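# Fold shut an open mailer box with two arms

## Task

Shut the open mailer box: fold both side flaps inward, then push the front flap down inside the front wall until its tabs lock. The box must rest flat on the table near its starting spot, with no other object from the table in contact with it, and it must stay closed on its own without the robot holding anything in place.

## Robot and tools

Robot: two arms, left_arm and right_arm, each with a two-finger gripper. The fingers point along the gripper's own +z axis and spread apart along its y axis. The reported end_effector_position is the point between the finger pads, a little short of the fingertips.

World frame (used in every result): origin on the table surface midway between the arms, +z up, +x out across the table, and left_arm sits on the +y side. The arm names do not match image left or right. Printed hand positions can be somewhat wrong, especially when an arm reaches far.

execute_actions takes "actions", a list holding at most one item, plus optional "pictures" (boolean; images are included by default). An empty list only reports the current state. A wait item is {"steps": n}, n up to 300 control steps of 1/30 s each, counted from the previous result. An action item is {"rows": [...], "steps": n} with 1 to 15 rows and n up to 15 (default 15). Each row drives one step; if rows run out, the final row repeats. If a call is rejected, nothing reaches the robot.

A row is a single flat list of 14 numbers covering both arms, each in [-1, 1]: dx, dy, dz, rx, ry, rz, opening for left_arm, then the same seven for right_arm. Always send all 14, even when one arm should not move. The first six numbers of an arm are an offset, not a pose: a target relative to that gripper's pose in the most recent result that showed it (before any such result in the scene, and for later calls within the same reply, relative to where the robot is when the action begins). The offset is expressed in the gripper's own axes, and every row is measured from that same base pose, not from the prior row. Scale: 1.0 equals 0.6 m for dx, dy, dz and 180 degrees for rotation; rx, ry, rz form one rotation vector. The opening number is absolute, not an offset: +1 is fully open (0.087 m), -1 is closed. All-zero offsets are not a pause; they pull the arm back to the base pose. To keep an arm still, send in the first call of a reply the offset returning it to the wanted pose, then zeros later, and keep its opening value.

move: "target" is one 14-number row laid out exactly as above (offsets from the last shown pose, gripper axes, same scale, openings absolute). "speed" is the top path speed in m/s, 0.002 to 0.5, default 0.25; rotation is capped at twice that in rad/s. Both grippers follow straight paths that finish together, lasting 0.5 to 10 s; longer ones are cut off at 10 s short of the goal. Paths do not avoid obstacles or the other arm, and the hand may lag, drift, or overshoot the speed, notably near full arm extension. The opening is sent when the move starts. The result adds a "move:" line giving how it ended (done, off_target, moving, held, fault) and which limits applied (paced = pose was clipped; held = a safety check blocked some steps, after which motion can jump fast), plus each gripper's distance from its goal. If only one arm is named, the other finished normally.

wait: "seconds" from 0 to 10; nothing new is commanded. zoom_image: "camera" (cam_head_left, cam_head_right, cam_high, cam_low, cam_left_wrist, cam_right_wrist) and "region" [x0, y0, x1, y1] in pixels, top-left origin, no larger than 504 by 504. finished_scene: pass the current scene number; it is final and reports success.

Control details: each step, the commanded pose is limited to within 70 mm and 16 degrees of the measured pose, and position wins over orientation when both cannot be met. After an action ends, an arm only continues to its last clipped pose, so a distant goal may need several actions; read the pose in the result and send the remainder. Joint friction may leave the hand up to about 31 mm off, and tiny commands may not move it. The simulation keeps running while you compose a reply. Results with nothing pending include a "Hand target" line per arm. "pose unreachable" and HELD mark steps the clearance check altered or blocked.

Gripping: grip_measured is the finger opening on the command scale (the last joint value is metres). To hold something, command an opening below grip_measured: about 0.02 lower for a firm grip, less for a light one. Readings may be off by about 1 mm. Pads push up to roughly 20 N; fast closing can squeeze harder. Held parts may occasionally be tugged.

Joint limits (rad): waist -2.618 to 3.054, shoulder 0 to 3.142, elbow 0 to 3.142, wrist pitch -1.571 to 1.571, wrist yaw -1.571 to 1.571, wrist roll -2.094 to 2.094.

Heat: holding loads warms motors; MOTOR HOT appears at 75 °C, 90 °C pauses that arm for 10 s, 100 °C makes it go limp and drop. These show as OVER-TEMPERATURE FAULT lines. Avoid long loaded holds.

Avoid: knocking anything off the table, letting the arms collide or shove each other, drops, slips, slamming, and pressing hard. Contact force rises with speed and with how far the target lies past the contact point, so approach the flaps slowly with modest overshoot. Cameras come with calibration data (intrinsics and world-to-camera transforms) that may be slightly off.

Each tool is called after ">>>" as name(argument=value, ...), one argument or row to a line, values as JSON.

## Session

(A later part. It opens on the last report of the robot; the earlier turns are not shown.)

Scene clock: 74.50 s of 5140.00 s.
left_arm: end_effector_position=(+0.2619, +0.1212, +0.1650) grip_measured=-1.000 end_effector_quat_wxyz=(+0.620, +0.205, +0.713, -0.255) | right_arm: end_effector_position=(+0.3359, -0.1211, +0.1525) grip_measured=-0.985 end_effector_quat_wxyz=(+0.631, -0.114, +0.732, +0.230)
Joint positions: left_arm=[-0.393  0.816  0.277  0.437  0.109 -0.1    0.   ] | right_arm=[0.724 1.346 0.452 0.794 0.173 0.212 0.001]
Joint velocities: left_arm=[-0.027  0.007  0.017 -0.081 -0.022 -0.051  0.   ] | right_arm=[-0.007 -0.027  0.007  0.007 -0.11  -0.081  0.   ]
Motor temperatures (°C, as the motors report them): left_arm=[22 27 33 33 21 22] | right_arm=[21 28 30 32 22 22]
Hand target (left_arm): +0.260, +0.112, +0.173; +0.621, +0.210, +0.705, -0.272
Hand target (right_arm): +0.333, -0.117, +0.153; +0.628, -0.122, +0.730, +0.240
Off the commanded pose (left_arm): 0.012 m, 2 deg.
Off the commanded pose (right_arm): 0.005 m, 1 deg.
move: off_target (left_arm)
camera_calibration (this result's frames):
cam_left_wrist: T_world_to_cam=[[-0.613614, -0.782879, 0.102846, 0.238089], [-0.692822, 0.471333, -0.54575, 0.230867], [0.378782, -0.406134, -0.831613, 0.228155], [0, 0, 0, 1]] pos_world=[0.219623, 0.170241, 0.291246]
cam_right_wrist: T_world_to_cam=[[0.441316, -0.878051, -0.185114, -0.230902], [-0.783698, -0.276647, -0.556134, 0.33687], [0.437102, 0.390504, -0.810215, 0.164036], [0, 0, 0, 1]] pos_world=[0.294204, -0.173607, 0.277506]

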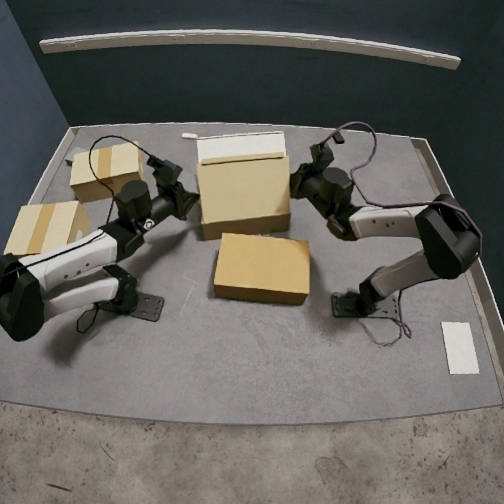

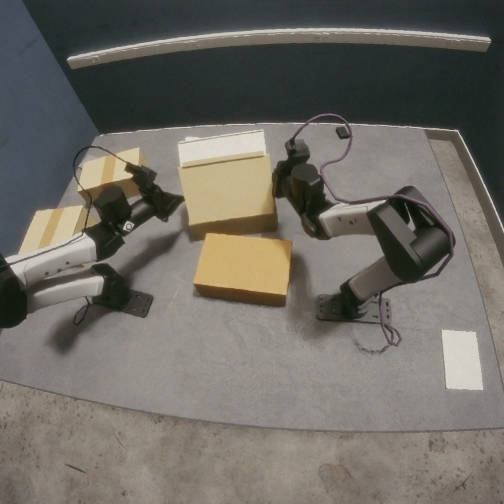

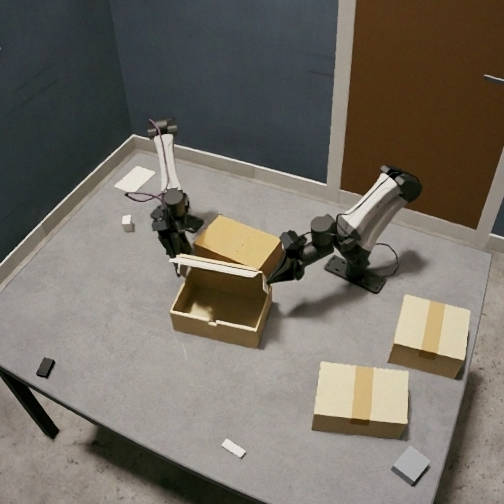

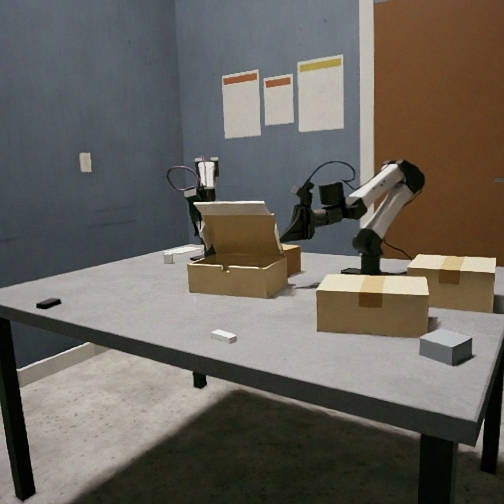

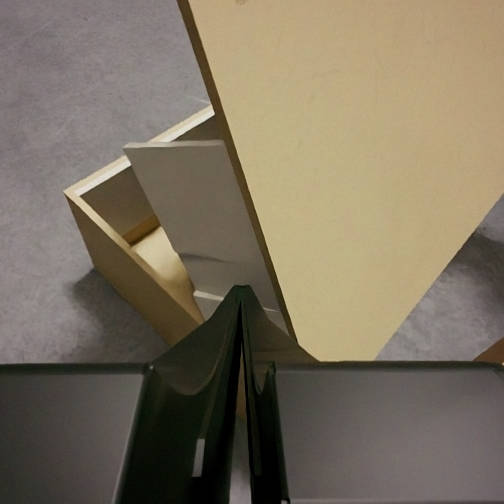

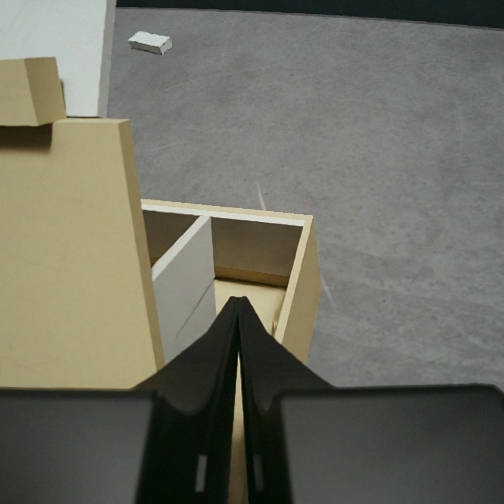

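>>> move(
  target=[-0.008,0.058,0.018,0,0,0,-1,0,0.01,0.005,0,0,0,-1],
  speed=0.05,
)

>>> move(
  target=[0,-0.06,0.048,0,0,0,-1,0,0,0,0,0,0,-1],
  speed=0.03,
)

Scene clock: 77.73 s of 5140.00 s.
left_arm: end_effector_position=(+0.2883, +0.1418, +0.1610) grip_measured=-1.000 end_effector_quat_wxyz=(+0.618, +0.206, +0.714, -0.255) | right_arm: end_effector_position=(+0.3346, -0.1196, +0.1525) grip_measured=-0.985 end_effector_quat_wxyz=(+0.632, -0.113, +0.732, +0.228)
Joint positions: left_arm=[-0.204  0.927  0.298  0.518  0.298 -0.078  0.   ] | right_arm=[0.736 1.346 0.452 0.794 0.19  0.212 0.001]
Joint velocities: left_arm=[ 0.002  0.002 -0.027 -0.022 -0.022 -0.022  0.   ] | right_arm=[ 0.022  0.007  0.002 -0.066 -0.051 -0.037 -0.   ]
Motor temperatures (°C, as the motors report them): left_arm=[22 27 34 33 21 22] | right_arm=[21 28 30 32 22 22]
Hand target (left_arm): +0.292, +0.142, +0.164; +0.620, +0.207, +0.713, -0.254
Hand target (right_arm): +0.336, -0.115, +0.154; +0.631, -0.114, +0.732, +0.230
Off the commanded pose (left_arm): 0.005 m, 0 deg.
Off the commanded pose (right_arm): 0.005 m, 0 deg.
move: done
camera_calibration (this result's frames):
cam_left_wrist: T_world_to_cam=[[-0.61414, -0.782443, 0.103024, 0.270894], [-0.694248, 0.47355, -0.542005, 0.236735], [0.375301, -0.404392, -0.834036, 0.224351], [0, 0, 0, 1]] pos_world=[0.246521, 0.190579, 0.28752]
cam_right_wrist: T_world_to_cam=[[0.437556, -0.880263, -0.183524, -0.228237], [-0.784352, -0.273837, -0.556602, 0.336871], [0.4397, 0.387492, -0.810255, 0.162852], [0, 0, 0, 1]] pos_world=[0.292486, -0.171765, 0.277567]

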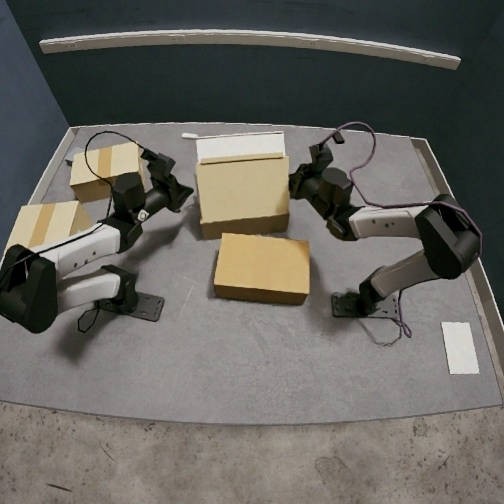

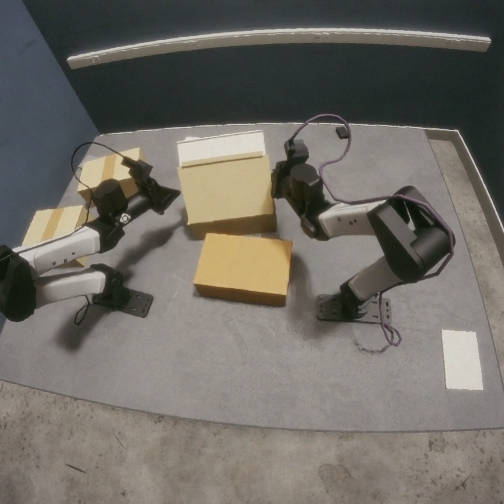

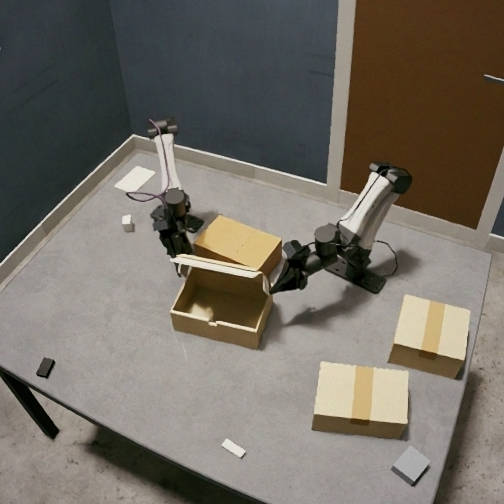

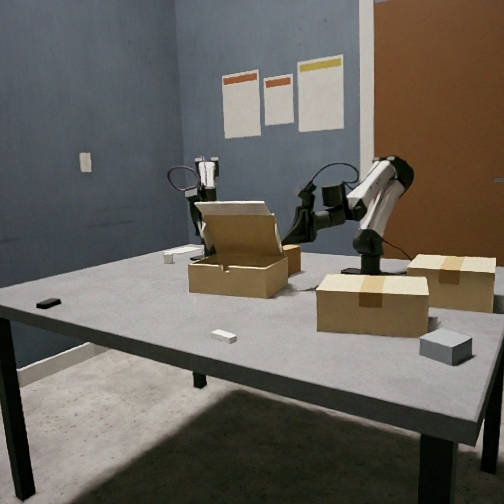

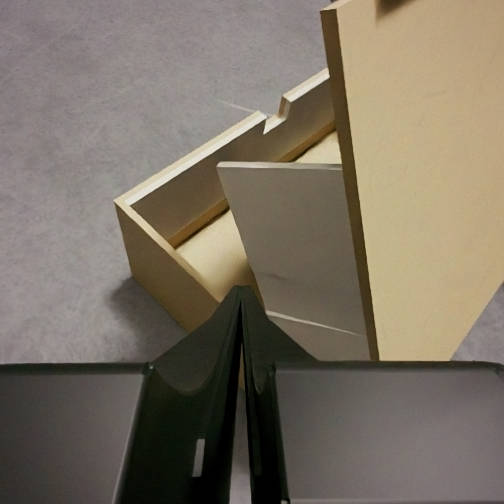

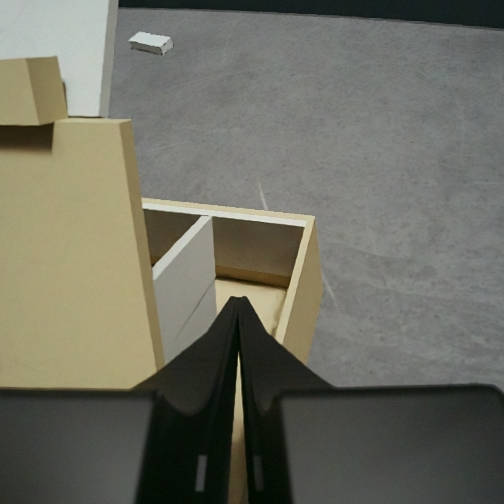

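Scene clock: 79.50 s of 5140.00 s.
left_arm: end_effector_position=(+0.2912, +0.1069, +0.1565) grip_measured=-1.000 end_effector_quat_wxyz=(+0.619, +0.196, +0.722, -0.239) | right_arm: end_effector_position=(+0.3372, -0.1242, +0.1519) grip_measured=-0.985 end_effector_quat_wxyz=(+0.635, -0.105, +0.734, +0.218)
Joint positions: left_arm=[-0.41   1.05   0.336  0.593  0.056 -0.097  0.   ] | right_arm=[0.733 1.346 0.452 0.791 0.214 0.211 0.001]
Joint velocities: left_arm=[-0.012 -0.007 -0.012  0.066  0.007 -0.081  0.   ] | right_arm=[-0.022 -0.002 -0.002  0.022 -0.066  0.037 -0.   ]
Motor temperatures (°C, as the motors report them): left_arm=[22 27 34 33 21 22] | right_arm=[21 28 30 32 22 22]
Hand target (left_arm): +0.289, +0.096, +0.162; +0.617, +0.204, +0.715, -0.257
Hand target (right_arm): +0.335, -0.120, +0.153; +0.632, -0.113, +0.732, +0.228
Off the commanded pose (left_arm): 0.013 m, 2 deg.
Off the commanded pose (right_arm): 0.005 m, 2 deg.
move: off_target (left_arm)
camera_calibration (this result's frames):
cam_left_wrist: T_world_to_cam=[[-0.5839, -0.80612, 0.0960812, 0.240608], [-0.715344, 0.45493, -0.530397, 0.259132], [0.383854, -0.37843, -0.842287, 0.201373], [0, 0, 0, 1]] pos_world=[0.248561, 0.152277, 0.283938]
cam_right_wrist: T_world_to_cam=[[0.414048, -0.892411, -0.179349, -0.227771], [-0.791507, -0.255669, -0.555113, 0.341717], [0.449535, 0.3718, -0.812209, 0.157967], [0, 0, 0, 1]] pos_world=[0.293768, -0.17463, 0.277143]

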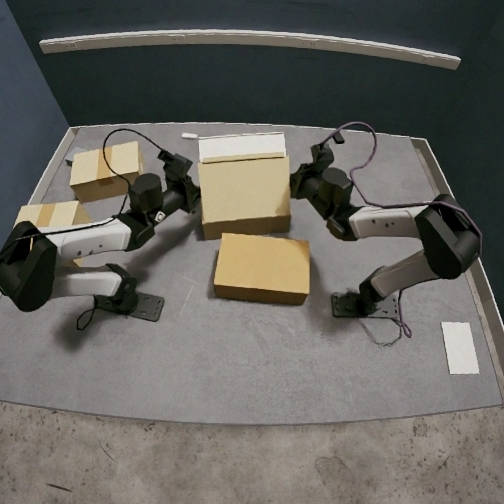

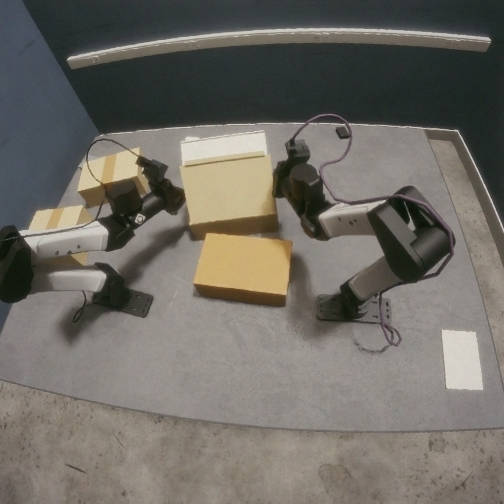

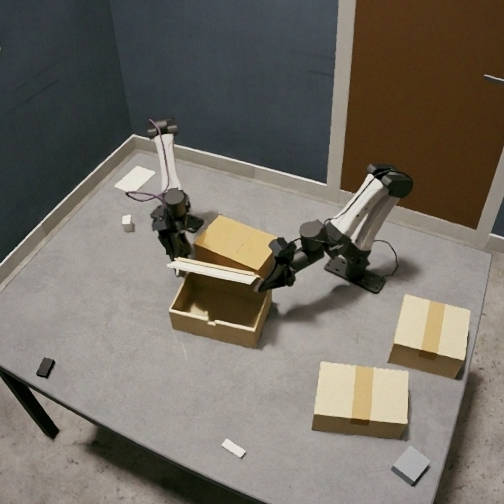

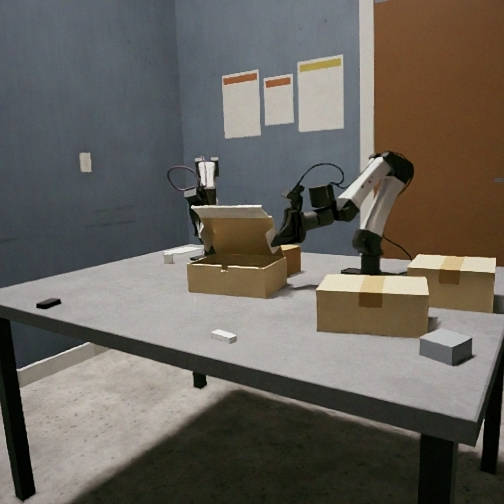

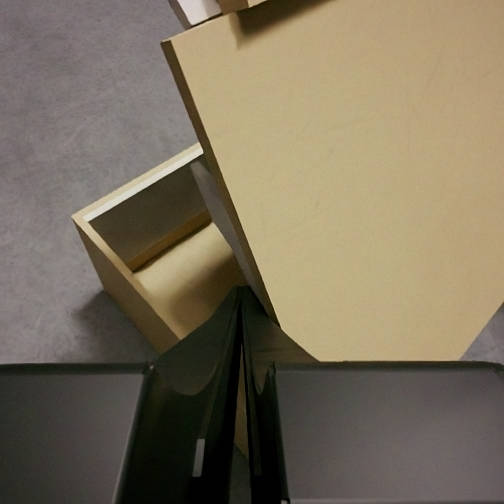

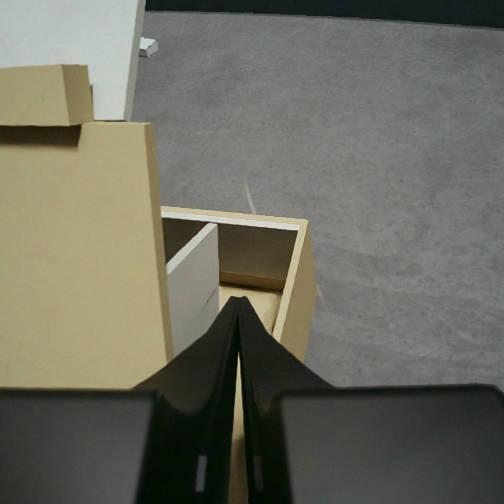

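>>> move(
  target=[0,0,0,0,0,0,-1,-0.05,-0.06,-0.035,0,0,0,-1],
  speed=0.1,
)

>>> move(
  target=[0,0,0,0,0,0,-1,-0.25,0.04,-0.025,0,0.3,0,-1],
  speed=0.2,
)

Scene clock: 86.13 s of 5140.00 s.
left_arm: end_effector_position=(+0.2915, +0.1071, +0.1565) grip_measured=-1.000 end_effector_quat_wxyz=(+0.619, +0.194, +0.723, -0.239) | right_arm: end_effector_position=(+0.3414, -0.1650, +0.1764) grip_measured=-0.985 end_effector_quat_wxyz=(+0.635, -0.101, +0.733, +0.222)
Joint positions: left_arm=[-0.411  1.05   0.336  0.593  0.052 -0.099  0.   ] | right_arm=[0.572 1.17  0.452 0.623 0.053 0.205 0.001]
Joint velocities: left_arm=[-0.022 -0.012 -0.002  0.007 -0.007 -0.037  0.   ] | right_arm=[-0.032 -0.027 -0.012  0.022 -0.066 -0.037 -0.001]
Motor temperatures (°C, as the motors report them): left_arm=[22 26 35 34 21 22] | right_arm=[21 28 31 32 22 22]
Hand target (left_arm): +0.291, +0.107, +0.156; +0.619, +0.196, +0.722, -0.240
Hand target (right_arm): +0.339, -0.169, +0.175; +0.634, -0.104, +0.734, +0.219
Off the commanded pose (left_arm): 0.000 m, 0 deg.
Off the commanded pose (right_arm): 0.005 m, 1 deg.
After step 90, 2.50 s passed at rest.
move: done
camera_calibration (this result's frames):
cam_left_wrist: T_world_to_cam=[[-0.580977, -0.808111, 0.0970705, 0.240212], [-0.717129, 0.451827, -0.530639, 0.260153], [0.384956, -0.377901, -0.842021, 0.200983], [0, 0, 0, 1]] pos_world=[0.248751, 0.152526, 0.283962]
cam_right_wrist: T_world_to_cam=[[0.413153, -0.890651, -0.189858, -0.259017], [-0.791908, -0.24844, -0.557817, 0.350027], [0.449652, 0.380814, -0.807957, 0.191902], [0, 0, 0, 1]] pos_world=[0.297914, -0.216812, 0.301123]

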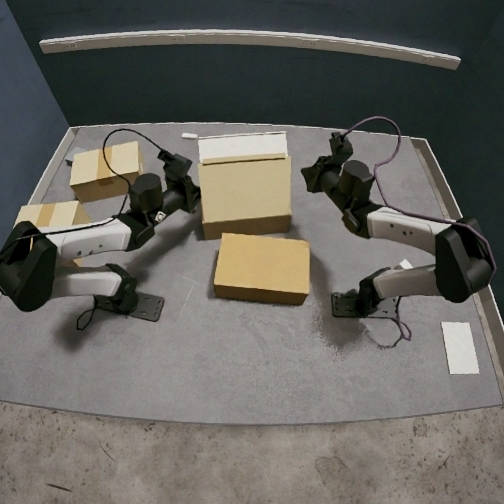

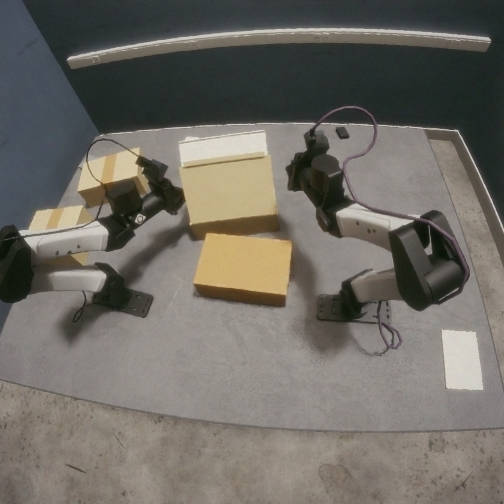

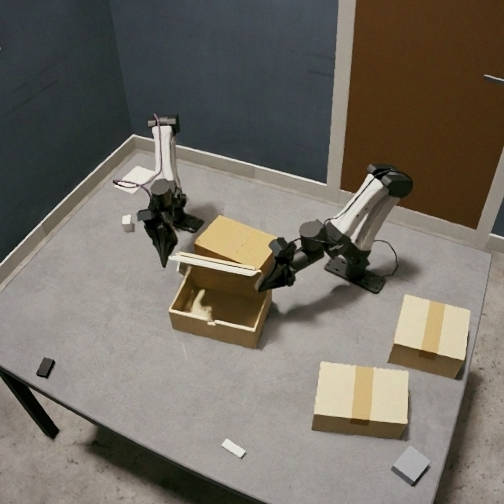

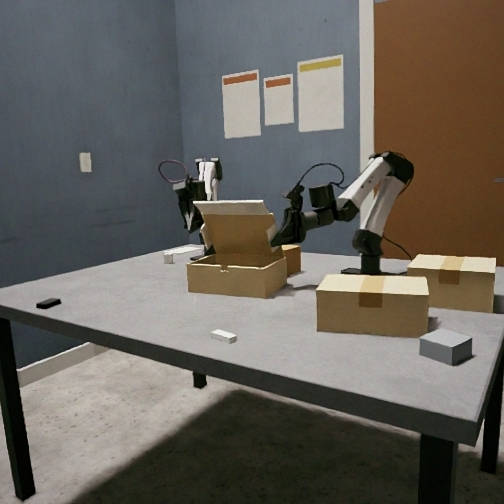

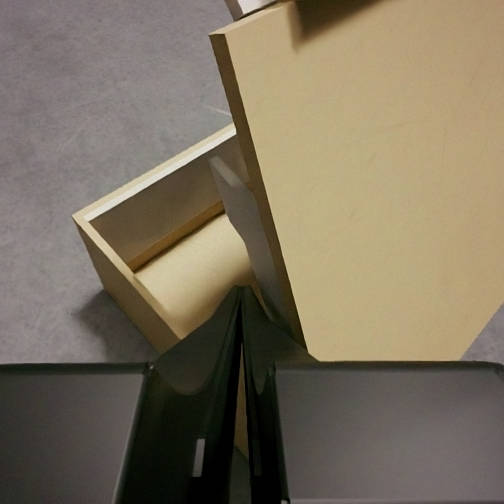

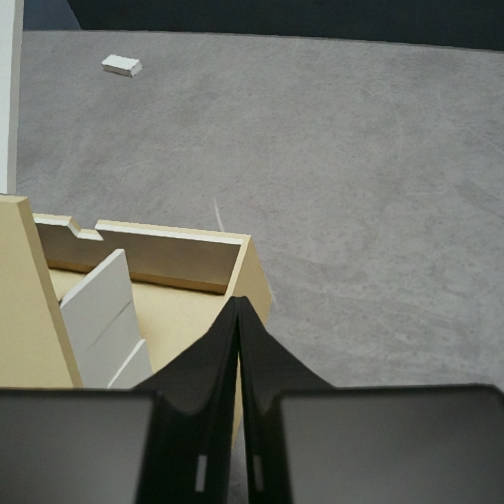

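Scene clock: 89.17 s of 5140.00 s.
left_arm: end_effector_position=(+0.2915, +0.1071, +0.1565) grip_measured=-1.000 end_effector_quat_wxyz=(+0.619, +0.194, +0.723, -0.239) | right_arm: end_effector_position=(+0.3415, -0.1707, +0.3330) grip_measured=-0.985 end_effector_quat_wxyz=(+0.276, -0.183, +0.928, +0.172)
Joint positions: left_arm=[-0.411  1.05   0.336  0.593  0.052 -0.099  0.   ] | right_arm=[ 0.452  1.899  2.52  -1.558 -0.209  0.086  0.001]
Joint velocities: left_arm=[ 0.007 -0.002 -0.012  0.037  0.007 -0.051  0.   ] | right_arm=[-0.002  0.007  0.002 -0.066 -0.051  0.007  0.   ]
Motor temperatures (°C, as the motors report them): left_arm=[22 26 35 34 21 22] | right_arm=[21 28 31 32 22 22]
Hand target (left_arm): +0.291, +0.107, +0.157; +0.619, +0.194, +0.723, -0.239
Hand target (right_arm): +0.343, -0.173, +0.332; +0.273, -0.185, +0.928, +0.172
Off the commanded pose (left_arm): 0.000 m, 0 deg.
Off the commanded pose (right_arm): 0.005 m, 6 deg.
joint sent to its limit (right arm) — the command would take joint 4 (wrist pitch) past its lower limit, so that joint was sent only as far as its limit.
move: off_target (right_arm)
camera_calibration (this result's frames):
cam_left_wrist: T_world_to_cam=[[-0.580977, -0.808111, 0.0970705, 0.240212], [-0.717129, 0.451827, -0.530639, 0.260153], [0.384956, -0.377901, -0.842021, 0.200983], [0, 0, 0, 1]] pos_world=[0.248751, 0.152526, 0.283962]
cam_right_wrist: T_world_to_cam=[[0.43034, -0.880616, -0.198297, -0.235845], [-0.853046, -0.468582, 0.229658, 0.157133], [-0.295159, 0.0703254, -0.952856, 0.570125], [0, 0, 0, 1]] pos_world=[0.403813, -0.174153, 0.460393]

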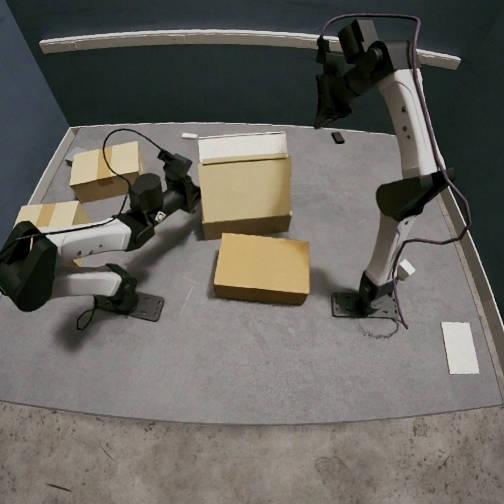

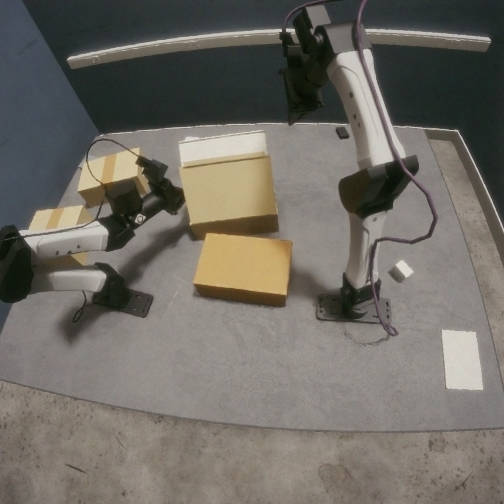

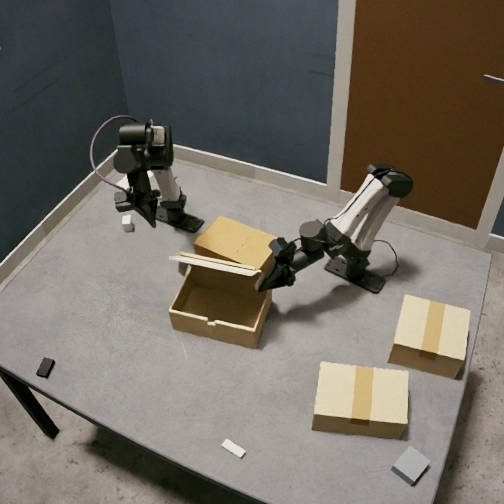

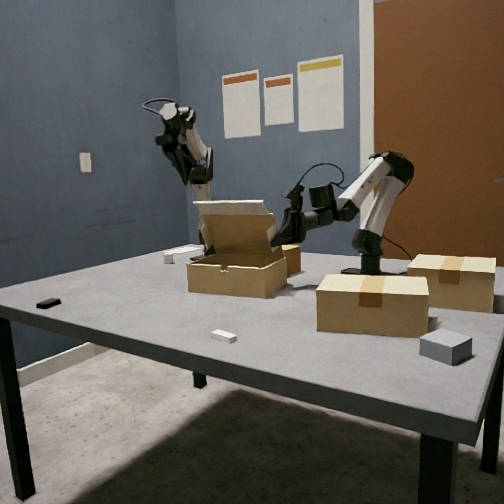

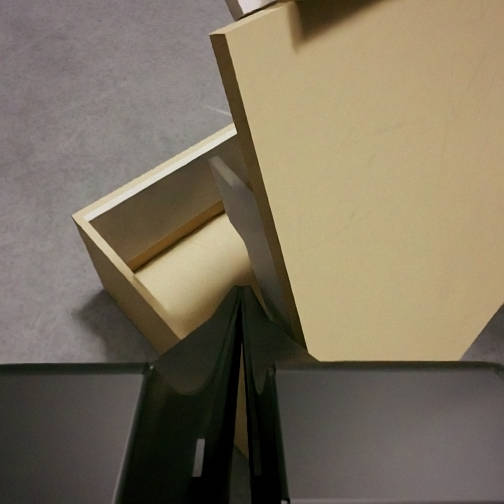

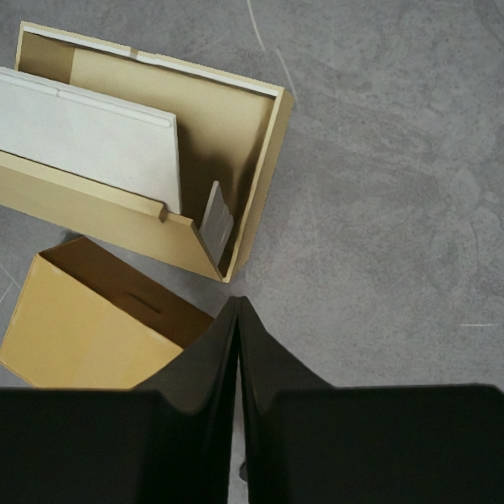

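>>> move(
  target=[0,0,0,0,0,0,-1,-0.045,0.108,0.152,0,0,0,-1],
  speed=0.1,
)

Scene clock: 94.57 s of 5140.00 s.
left_arm: end_effector_position=(+0.2915, +0.1071, +0.1565) grip_measured=-1.000 end_effector_quat_wxyz=(+0.619, +0.194, +0.723, -0.239) | right_arm: end_effector_position=(+0.3772, -0.0719, +0.2967) grip_measured=-0.985 end_effector_quat_wxyz=(+0.285, -0.187, +0.923, +0.176)
Joint positions: left_arm=[-0.411  1.05   0.336  0.593  0.052 -0.099  0.   ] | right_arm=[ 0.648  2.188  2.779 -1.483 -0.094  0.237  0.001]
Joint velocities: left_arm=[-0.007  0.002 -0.002 -0.022 -0.051 -0.051  0.   ] | right_arm=[-0.017 -0.002  0.007  0.022 -0.051  0.11  -0.001]
Motor temperatures (°C, as the motors report them): left_arm=[22 26 35 34 21 22] | right_arm=[21 28 31 32 22 22]
Hand target (left_arm): +0.291, +0.107, +0.157; +0.619, +0.194, +0.723, -0.239
Hand target (right_arm): +0.377, -0.070, +0.292; +0.279, -0.183, +0.927, +0.172
Off the commanded pose (left_arm): 0.000 m, 0 deg.
Off the commanded pose (right_arm): 0.007 m, 1 deg.
After step 90, 0.50 s passed at rest.
move: done
camera_calibration (this result's frames):
cam_left_wrist: T_world_to_cam=[[-0.580977, -0.808111, 0.0970705, 0.240212], [-0.717129, 0.451827, -0.530639, 0.260153], [0.384956, -0.377901, -0.842021, 0.200983], [0, 0, 0, 1]] pos_world=[0.248751, 0.152526, 0.283962]
cam_right_wrist: T_world_to_cam=[[0.440002, -0.875685, -0.198934, -0.174498], [-0.853953, -0.476552, 0.208956, 0.248097], [-0.277782, 0.0779388, -0.957477, 0.53454], [0, 0, 0, 1]] pos_world=[0.437129, -0.0762356, 0.425255]

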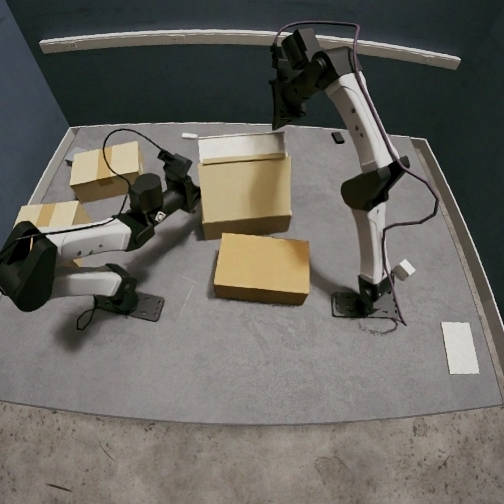

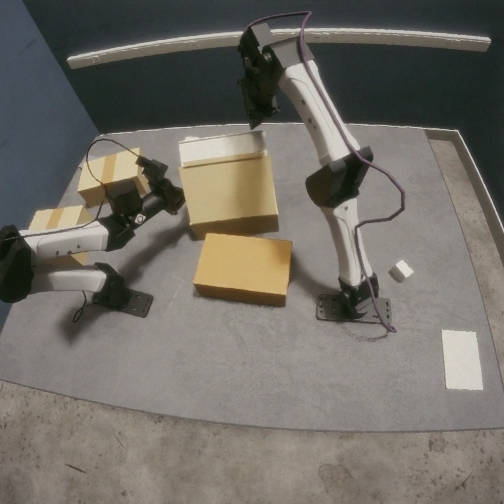

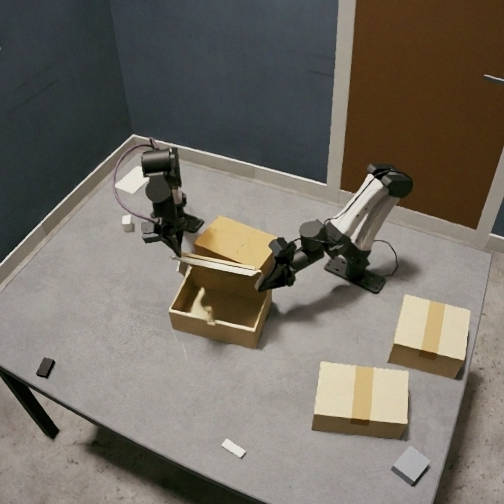

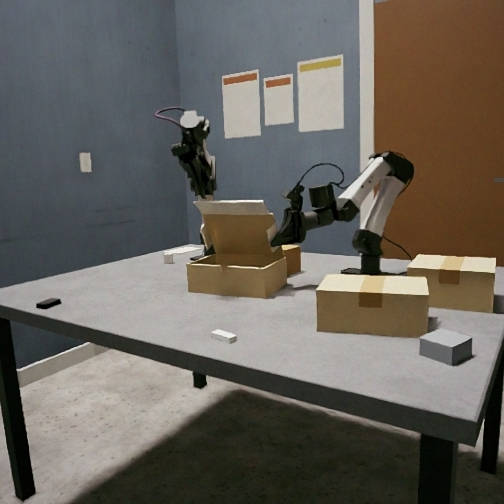

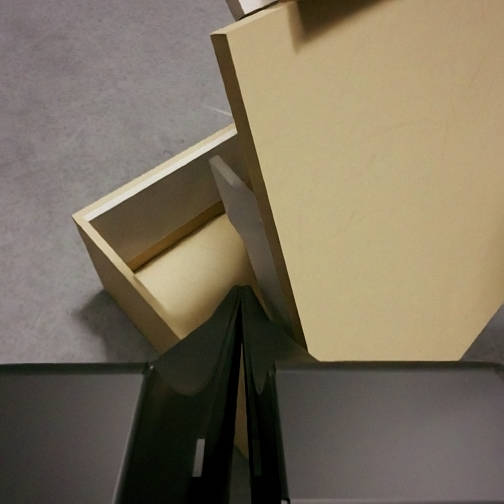

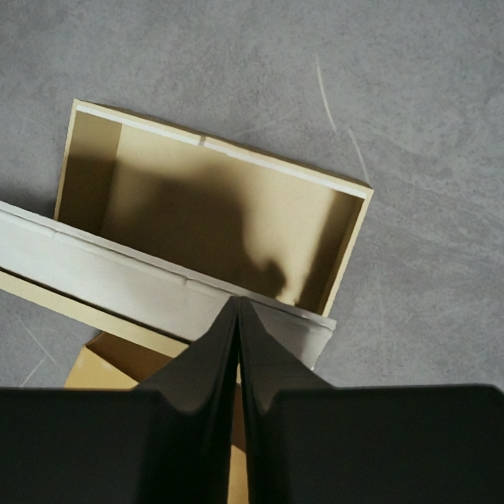

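>>> move(
  target=[0,0,0,0,0,0,-1,0.062,0.025,-0.017,0,0,0,-1],
  speed=0.08,
)

>>> move(
  target=[0,0,0,0,0,0,-1,-0.011,-0.067,0.137,0,0,0,-1],
  speed=0.03,
)

Scene clock: 99.43 s of 5140.00 s.
left_arm: end_effector_position=(+0.2915, +0.1071, +0.1565) grip_measured=-1.000 end_effector_quat_wxyz=(+0.619, +0.194, +0.723, -0.239) | right_arm: end_effector_position=(+0.3382, -0.0737, +0.2799) grip_measured=-0.985 end_effector_quat_wxyz=(+0.275, -0.190, +0.927, +0.171)
Joint positions: left_arm=[-0.411  1.05   0.336  0.593  0.052 -0.099  0.   ] | right_arm=[ 0.705  1.895  2.231 -1.249 -0.06   0.276  0.001]
Joint velocities: left_arm=[ 0.007 -0.007 -0.012  0.022 -0.007 -0.007  0.   ] | right_arm=[-0.012  0.027  0.002 -0.022  0.007 -0.022  0.   ]
Motor temperatures (°C, as the motors report them): left_arm=[22 26 35 34 21 22] | right_arm=[21 29 31 31 22 22]
Hand target (left_arm): +0.291, +0.107, +0.157; +0.619, +0.194, +0.723, -0.239
Hand target (right_arm): +0.337, -0.072, +0.285; +0.285, -0.187, +0.924, +0.175
Off the commanded pose (left_arm): 0.000 m, 0 deg.
Off the commanded pose (right_arm): 0.006 m, 1 deg.
After step 90, 0.67 s passed at rest.
move: done
camera_calibration (this result's frames):
cam_left_wrist: T_world_to_cam=[[-0.580977, -0.808111, 0.0970705, 0.240212], [-0.717129, 0.451827, -0.530639, 0.260153], [0.384956, -0.377901, -0.842021, 0.200983], [0, 0, 0, 1]] pos_world=[0.248751, 0.152526, 0.283962]
cam_right_wrist: T_world_to_cam=[[0.441879, -0.876042, -0.193113, -0.164502], [-0.84699, -0.47835, 0.231926, 0.208591], [-0.295552, 0.0610814, -0.953372, 0.511398], [0, 0, 0, 1]] pos_world=[0.400509, -0.0755678, 0.407407]

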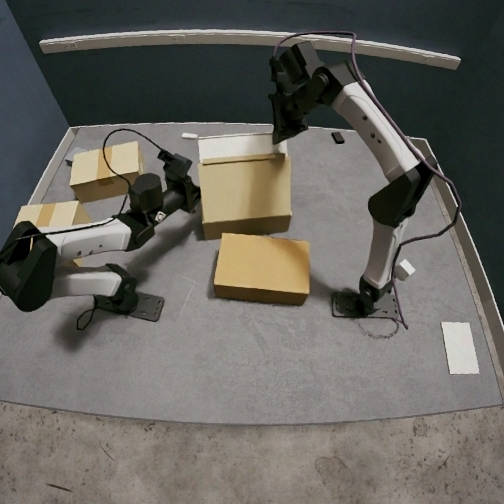

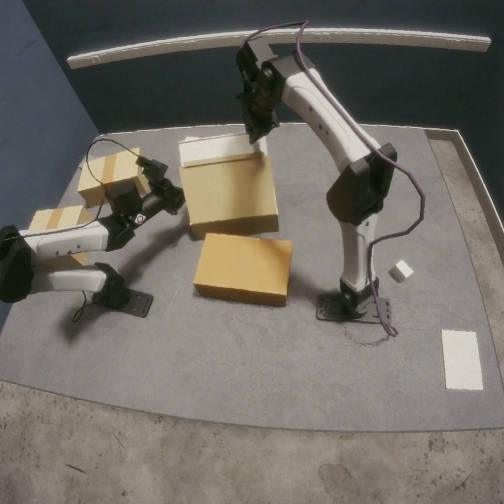

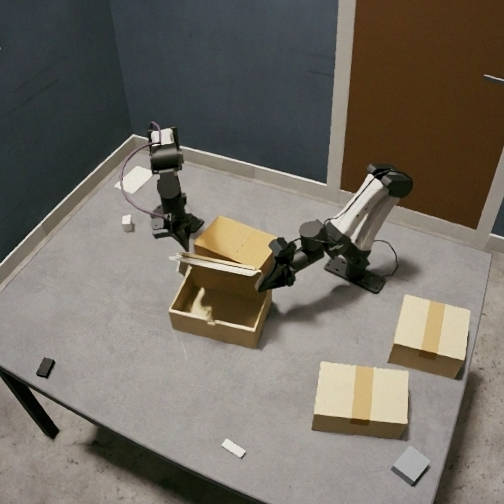

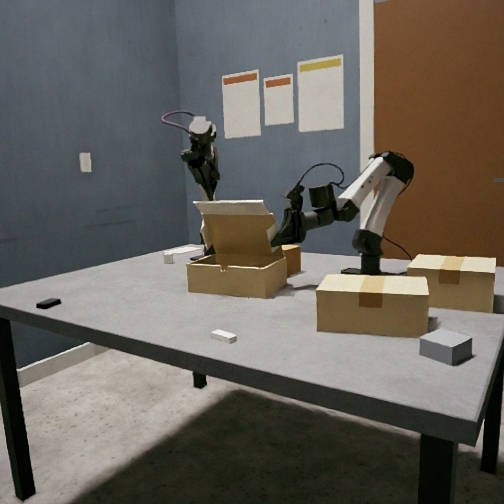

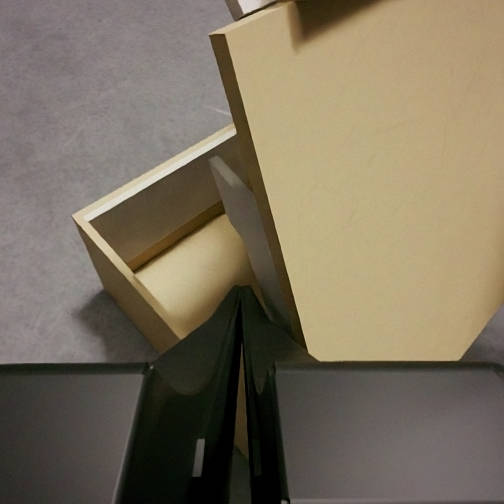

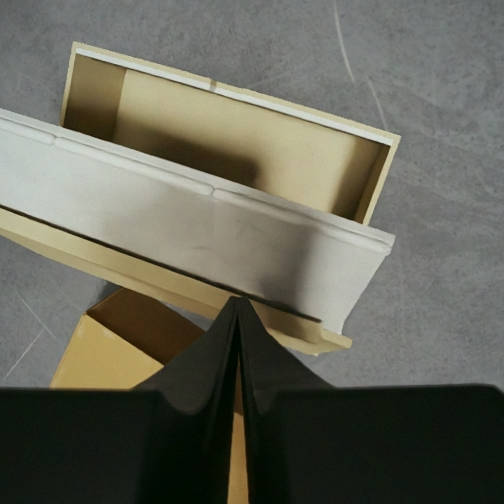

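Scene clock: 102.80 s of 5140.00 s.
left_arm: end_effector_position=(+0.2915, +0.1071, +0.1565) grip_measured=-1.000 end_effector_quat_wxyz=(+0.619, +0.194, +0.723, -0.239) | right_arm: end_effector_position=(+0.3932, -0.0722, +0.2223) grip_measured=-0.985 end_effector_quat_wxyz=(+0.281, -0.188, +0.925, +0.173)
Joint positions: left_arm=[-0.411  1.05   0.336  0.593  0.052 -0.099  0.   ] | right_arm=[ 0.625  1.963  2.065 -1.007 -0.107  0.217  0.001]
Joint velocities: left_arm=[-0.002 -0.002  0.002 -0.022 -0.037  0.007  0.   ] | right_arm=[-0.012  0.002 -0.007 -0.022 -0.095  0.095 -0.001]
Motor temperatures (°C, as the motors report them): left_arm=[22 26 35 35 21 22] | right_arm=[21 29 31 32 22 22]
Hand target (left_arm): +0.291, +0.107, +0.157; +0.619, +0.194, +0.723, -0.239
Hand target (right_arm): +0.398, -0.073, +0.211; +0.275, -0.190, +0.927, +0.171
Off the commanded pose (left_arm): 0.000 m, 0 deg.
Off the commanded pose (right_arm): 0.013 m, 1 deg.
move: off_target (right_arm)
camera_calibration (this result's frames):
cam_left_wrist: T_world_to_cam=[[-0.580977, -0.808111, 0.0970705, 0.240212], [-0.717129, 0.451827, -0.530639, 0.260153], [0.384956, -0.377901, -0.842021, 0.200983], [0, 0, 0, 1]] pos_world=[0.248751, 0.152526, 0.283962]
cam_right_wrist: T_world_to_cam=[[0.439794, -0.876547, -0.195565, -0.197325], [-0.851517, -0.476196, 0.219447, 0.27387], [-0.285483, 0.0700152, -0.955823, 0.469771], [0, 0, 0, 1]] pos_world=[0.454099, -0.0754401, 0.350328]

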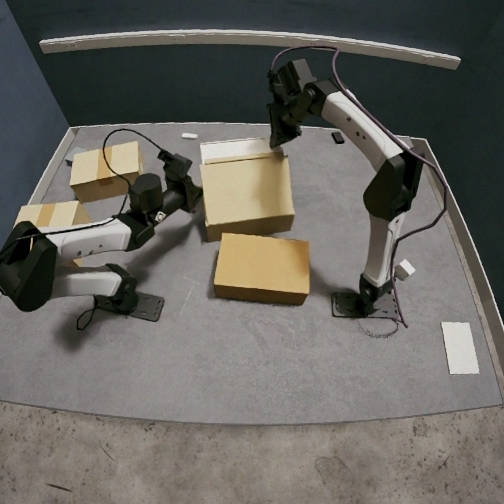

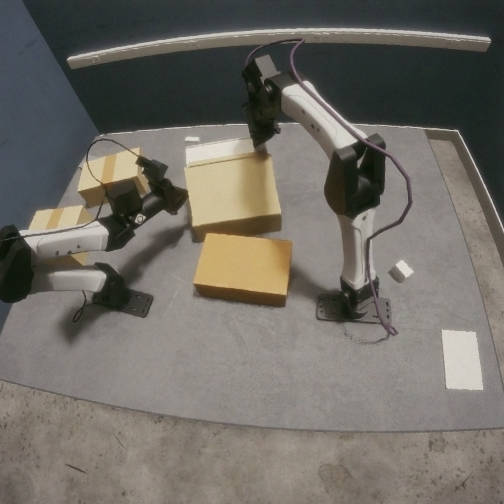

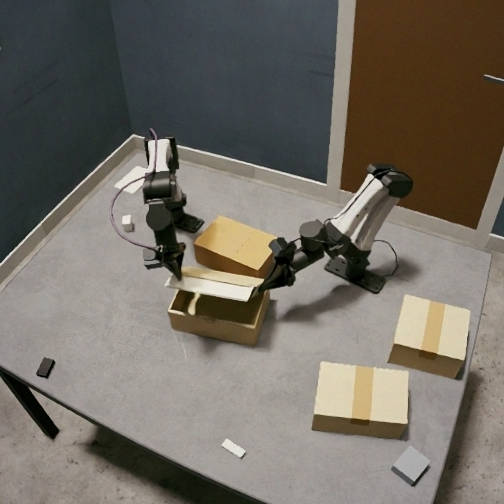

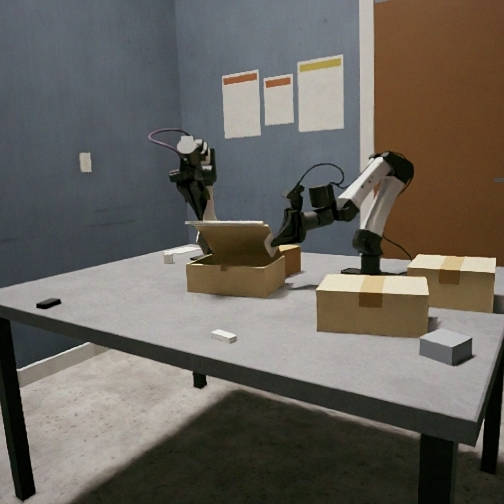

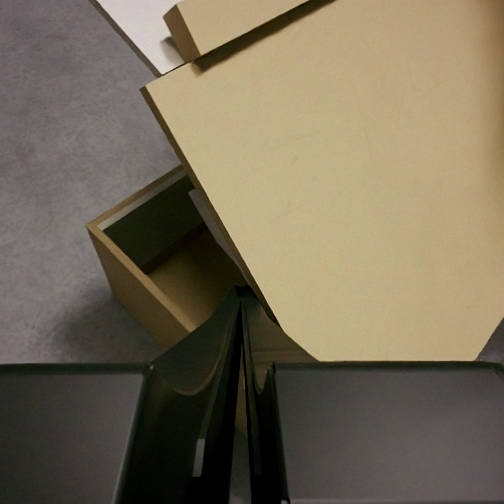

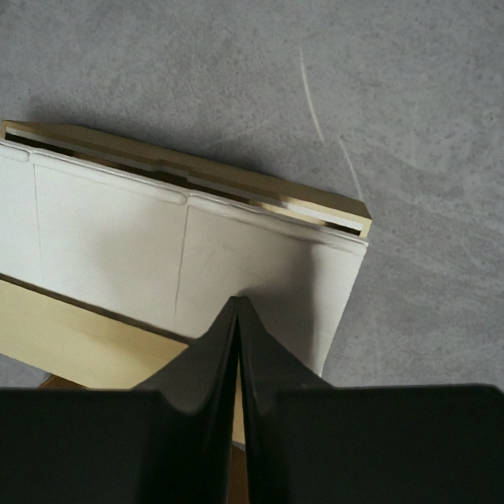

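>>> move(
  target=[-0.038,0.087,0.034,0.12,0,0,-1,0,0,0,0,0,0,-1],
  speed=0.08,
)

Scene clock: 108.37 s of 5140.00 s.
left_arm: end_effector_position=(+0.3370, +0.1380, +0.1676) grip_measured=-1.000 end_effector_quat_wxyz=(+0.571, +0.309, +0.666, -0.367) | right_arm: end_effector_position=(+0.3932, -0.0722, +0.2223) grip_measured=-0.985 end_effector_quat_wxyz=(+0.281, -0.188, +0.925, +0.173)
Joint positions: left_arm=[ 0.061  1.369  0.538  0.706  0.895 -0.039  0.   ] | right_arm=[ 0.625  1.963  2.065 -1.007 -0.107  0.216  0.001]
Joint velocities: left_arm=[ 0.002 -0.007 -0.012  0.007 -0.007  0.022  0.   ] | right_arm=[-0.022  0.002 -0.007 -0.007  0.051 -0.066 -0.   ]
Motor temperatures (°C, as the motors report them): left_arm=[22 26 35 35 21 22] | right_arm=[21 30 31 31 22 22]
Hand target (left_arm): +0.342, +0.140, +0.169; +0.574, +0.311, +0.664, -0.365
Hand target (right_arm): +0.393, -0.072, +0.222; +0.281, -0.188, +0.925, +0.173
Off the commanded pose (left_arm): 0.006 m, 0 deg.
Off the commanded pose (right_arm): 0.000 m, 0 deg.
move: done
camera_calibration (this result's frames):
cam_left_wrist: T_world_to_cam=[[-0.833972, -0.536511, 0.129019, 0.332948], [-0.506891, 0.652455, -0.563351, 0.191711], [0.218065, -0.535218, -0.816082, 0.278021], [0, 0, 0, 1]] pos_world=[0.314219, 0.202349, 0.291932]
cam_right_wrist: T_world_to_cam=[[0.440443, -0.876312, -0.195161, -0.197666], [-0.851373, -0.476674, 0.218964, 0.273958], [-0.284909, 0.0697132, -0.956016, 0.469627], [0, 0, 0, 1]] pos_world=[0.454102, -0.0753677, 0.350407]

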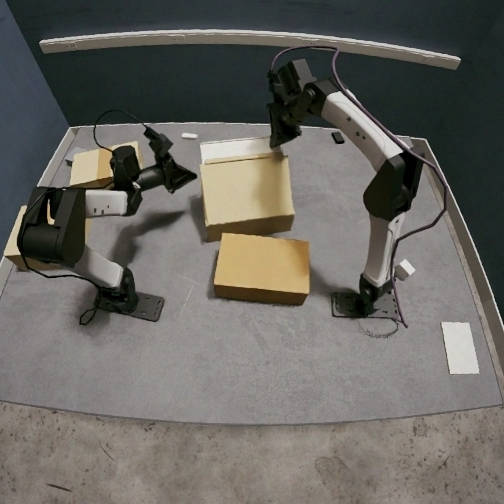

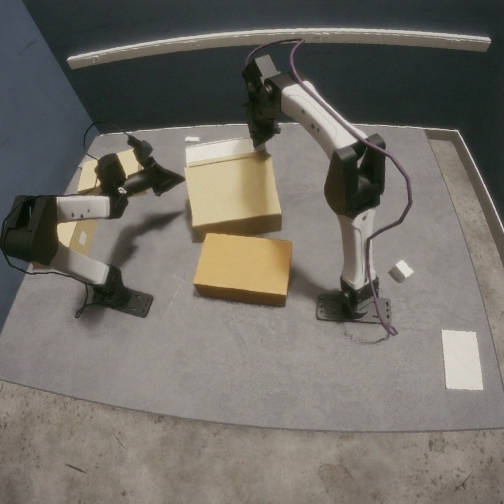

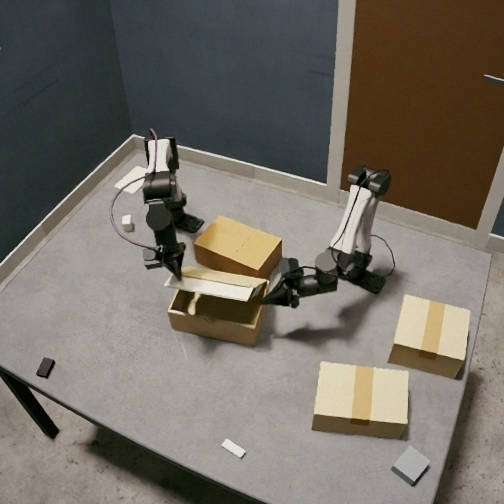

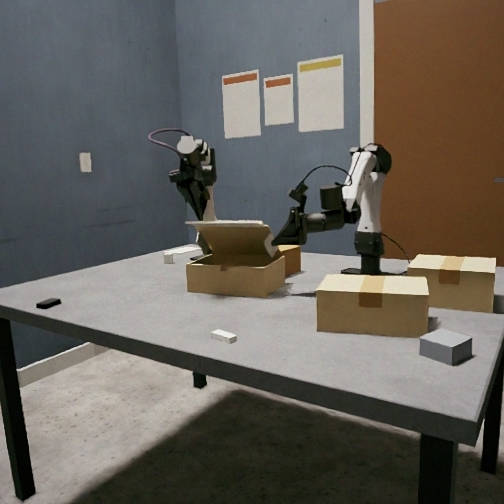

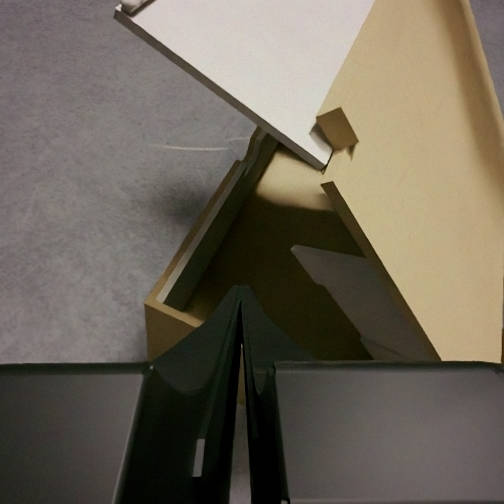

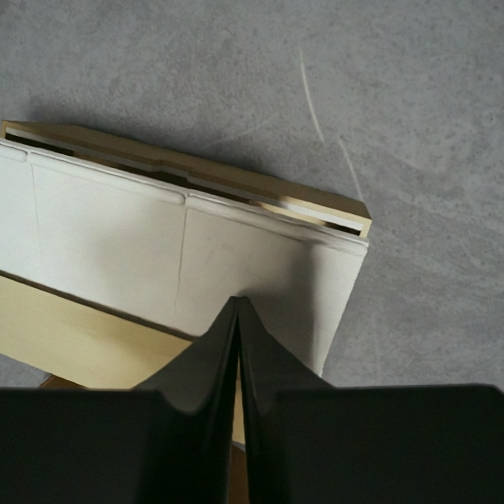

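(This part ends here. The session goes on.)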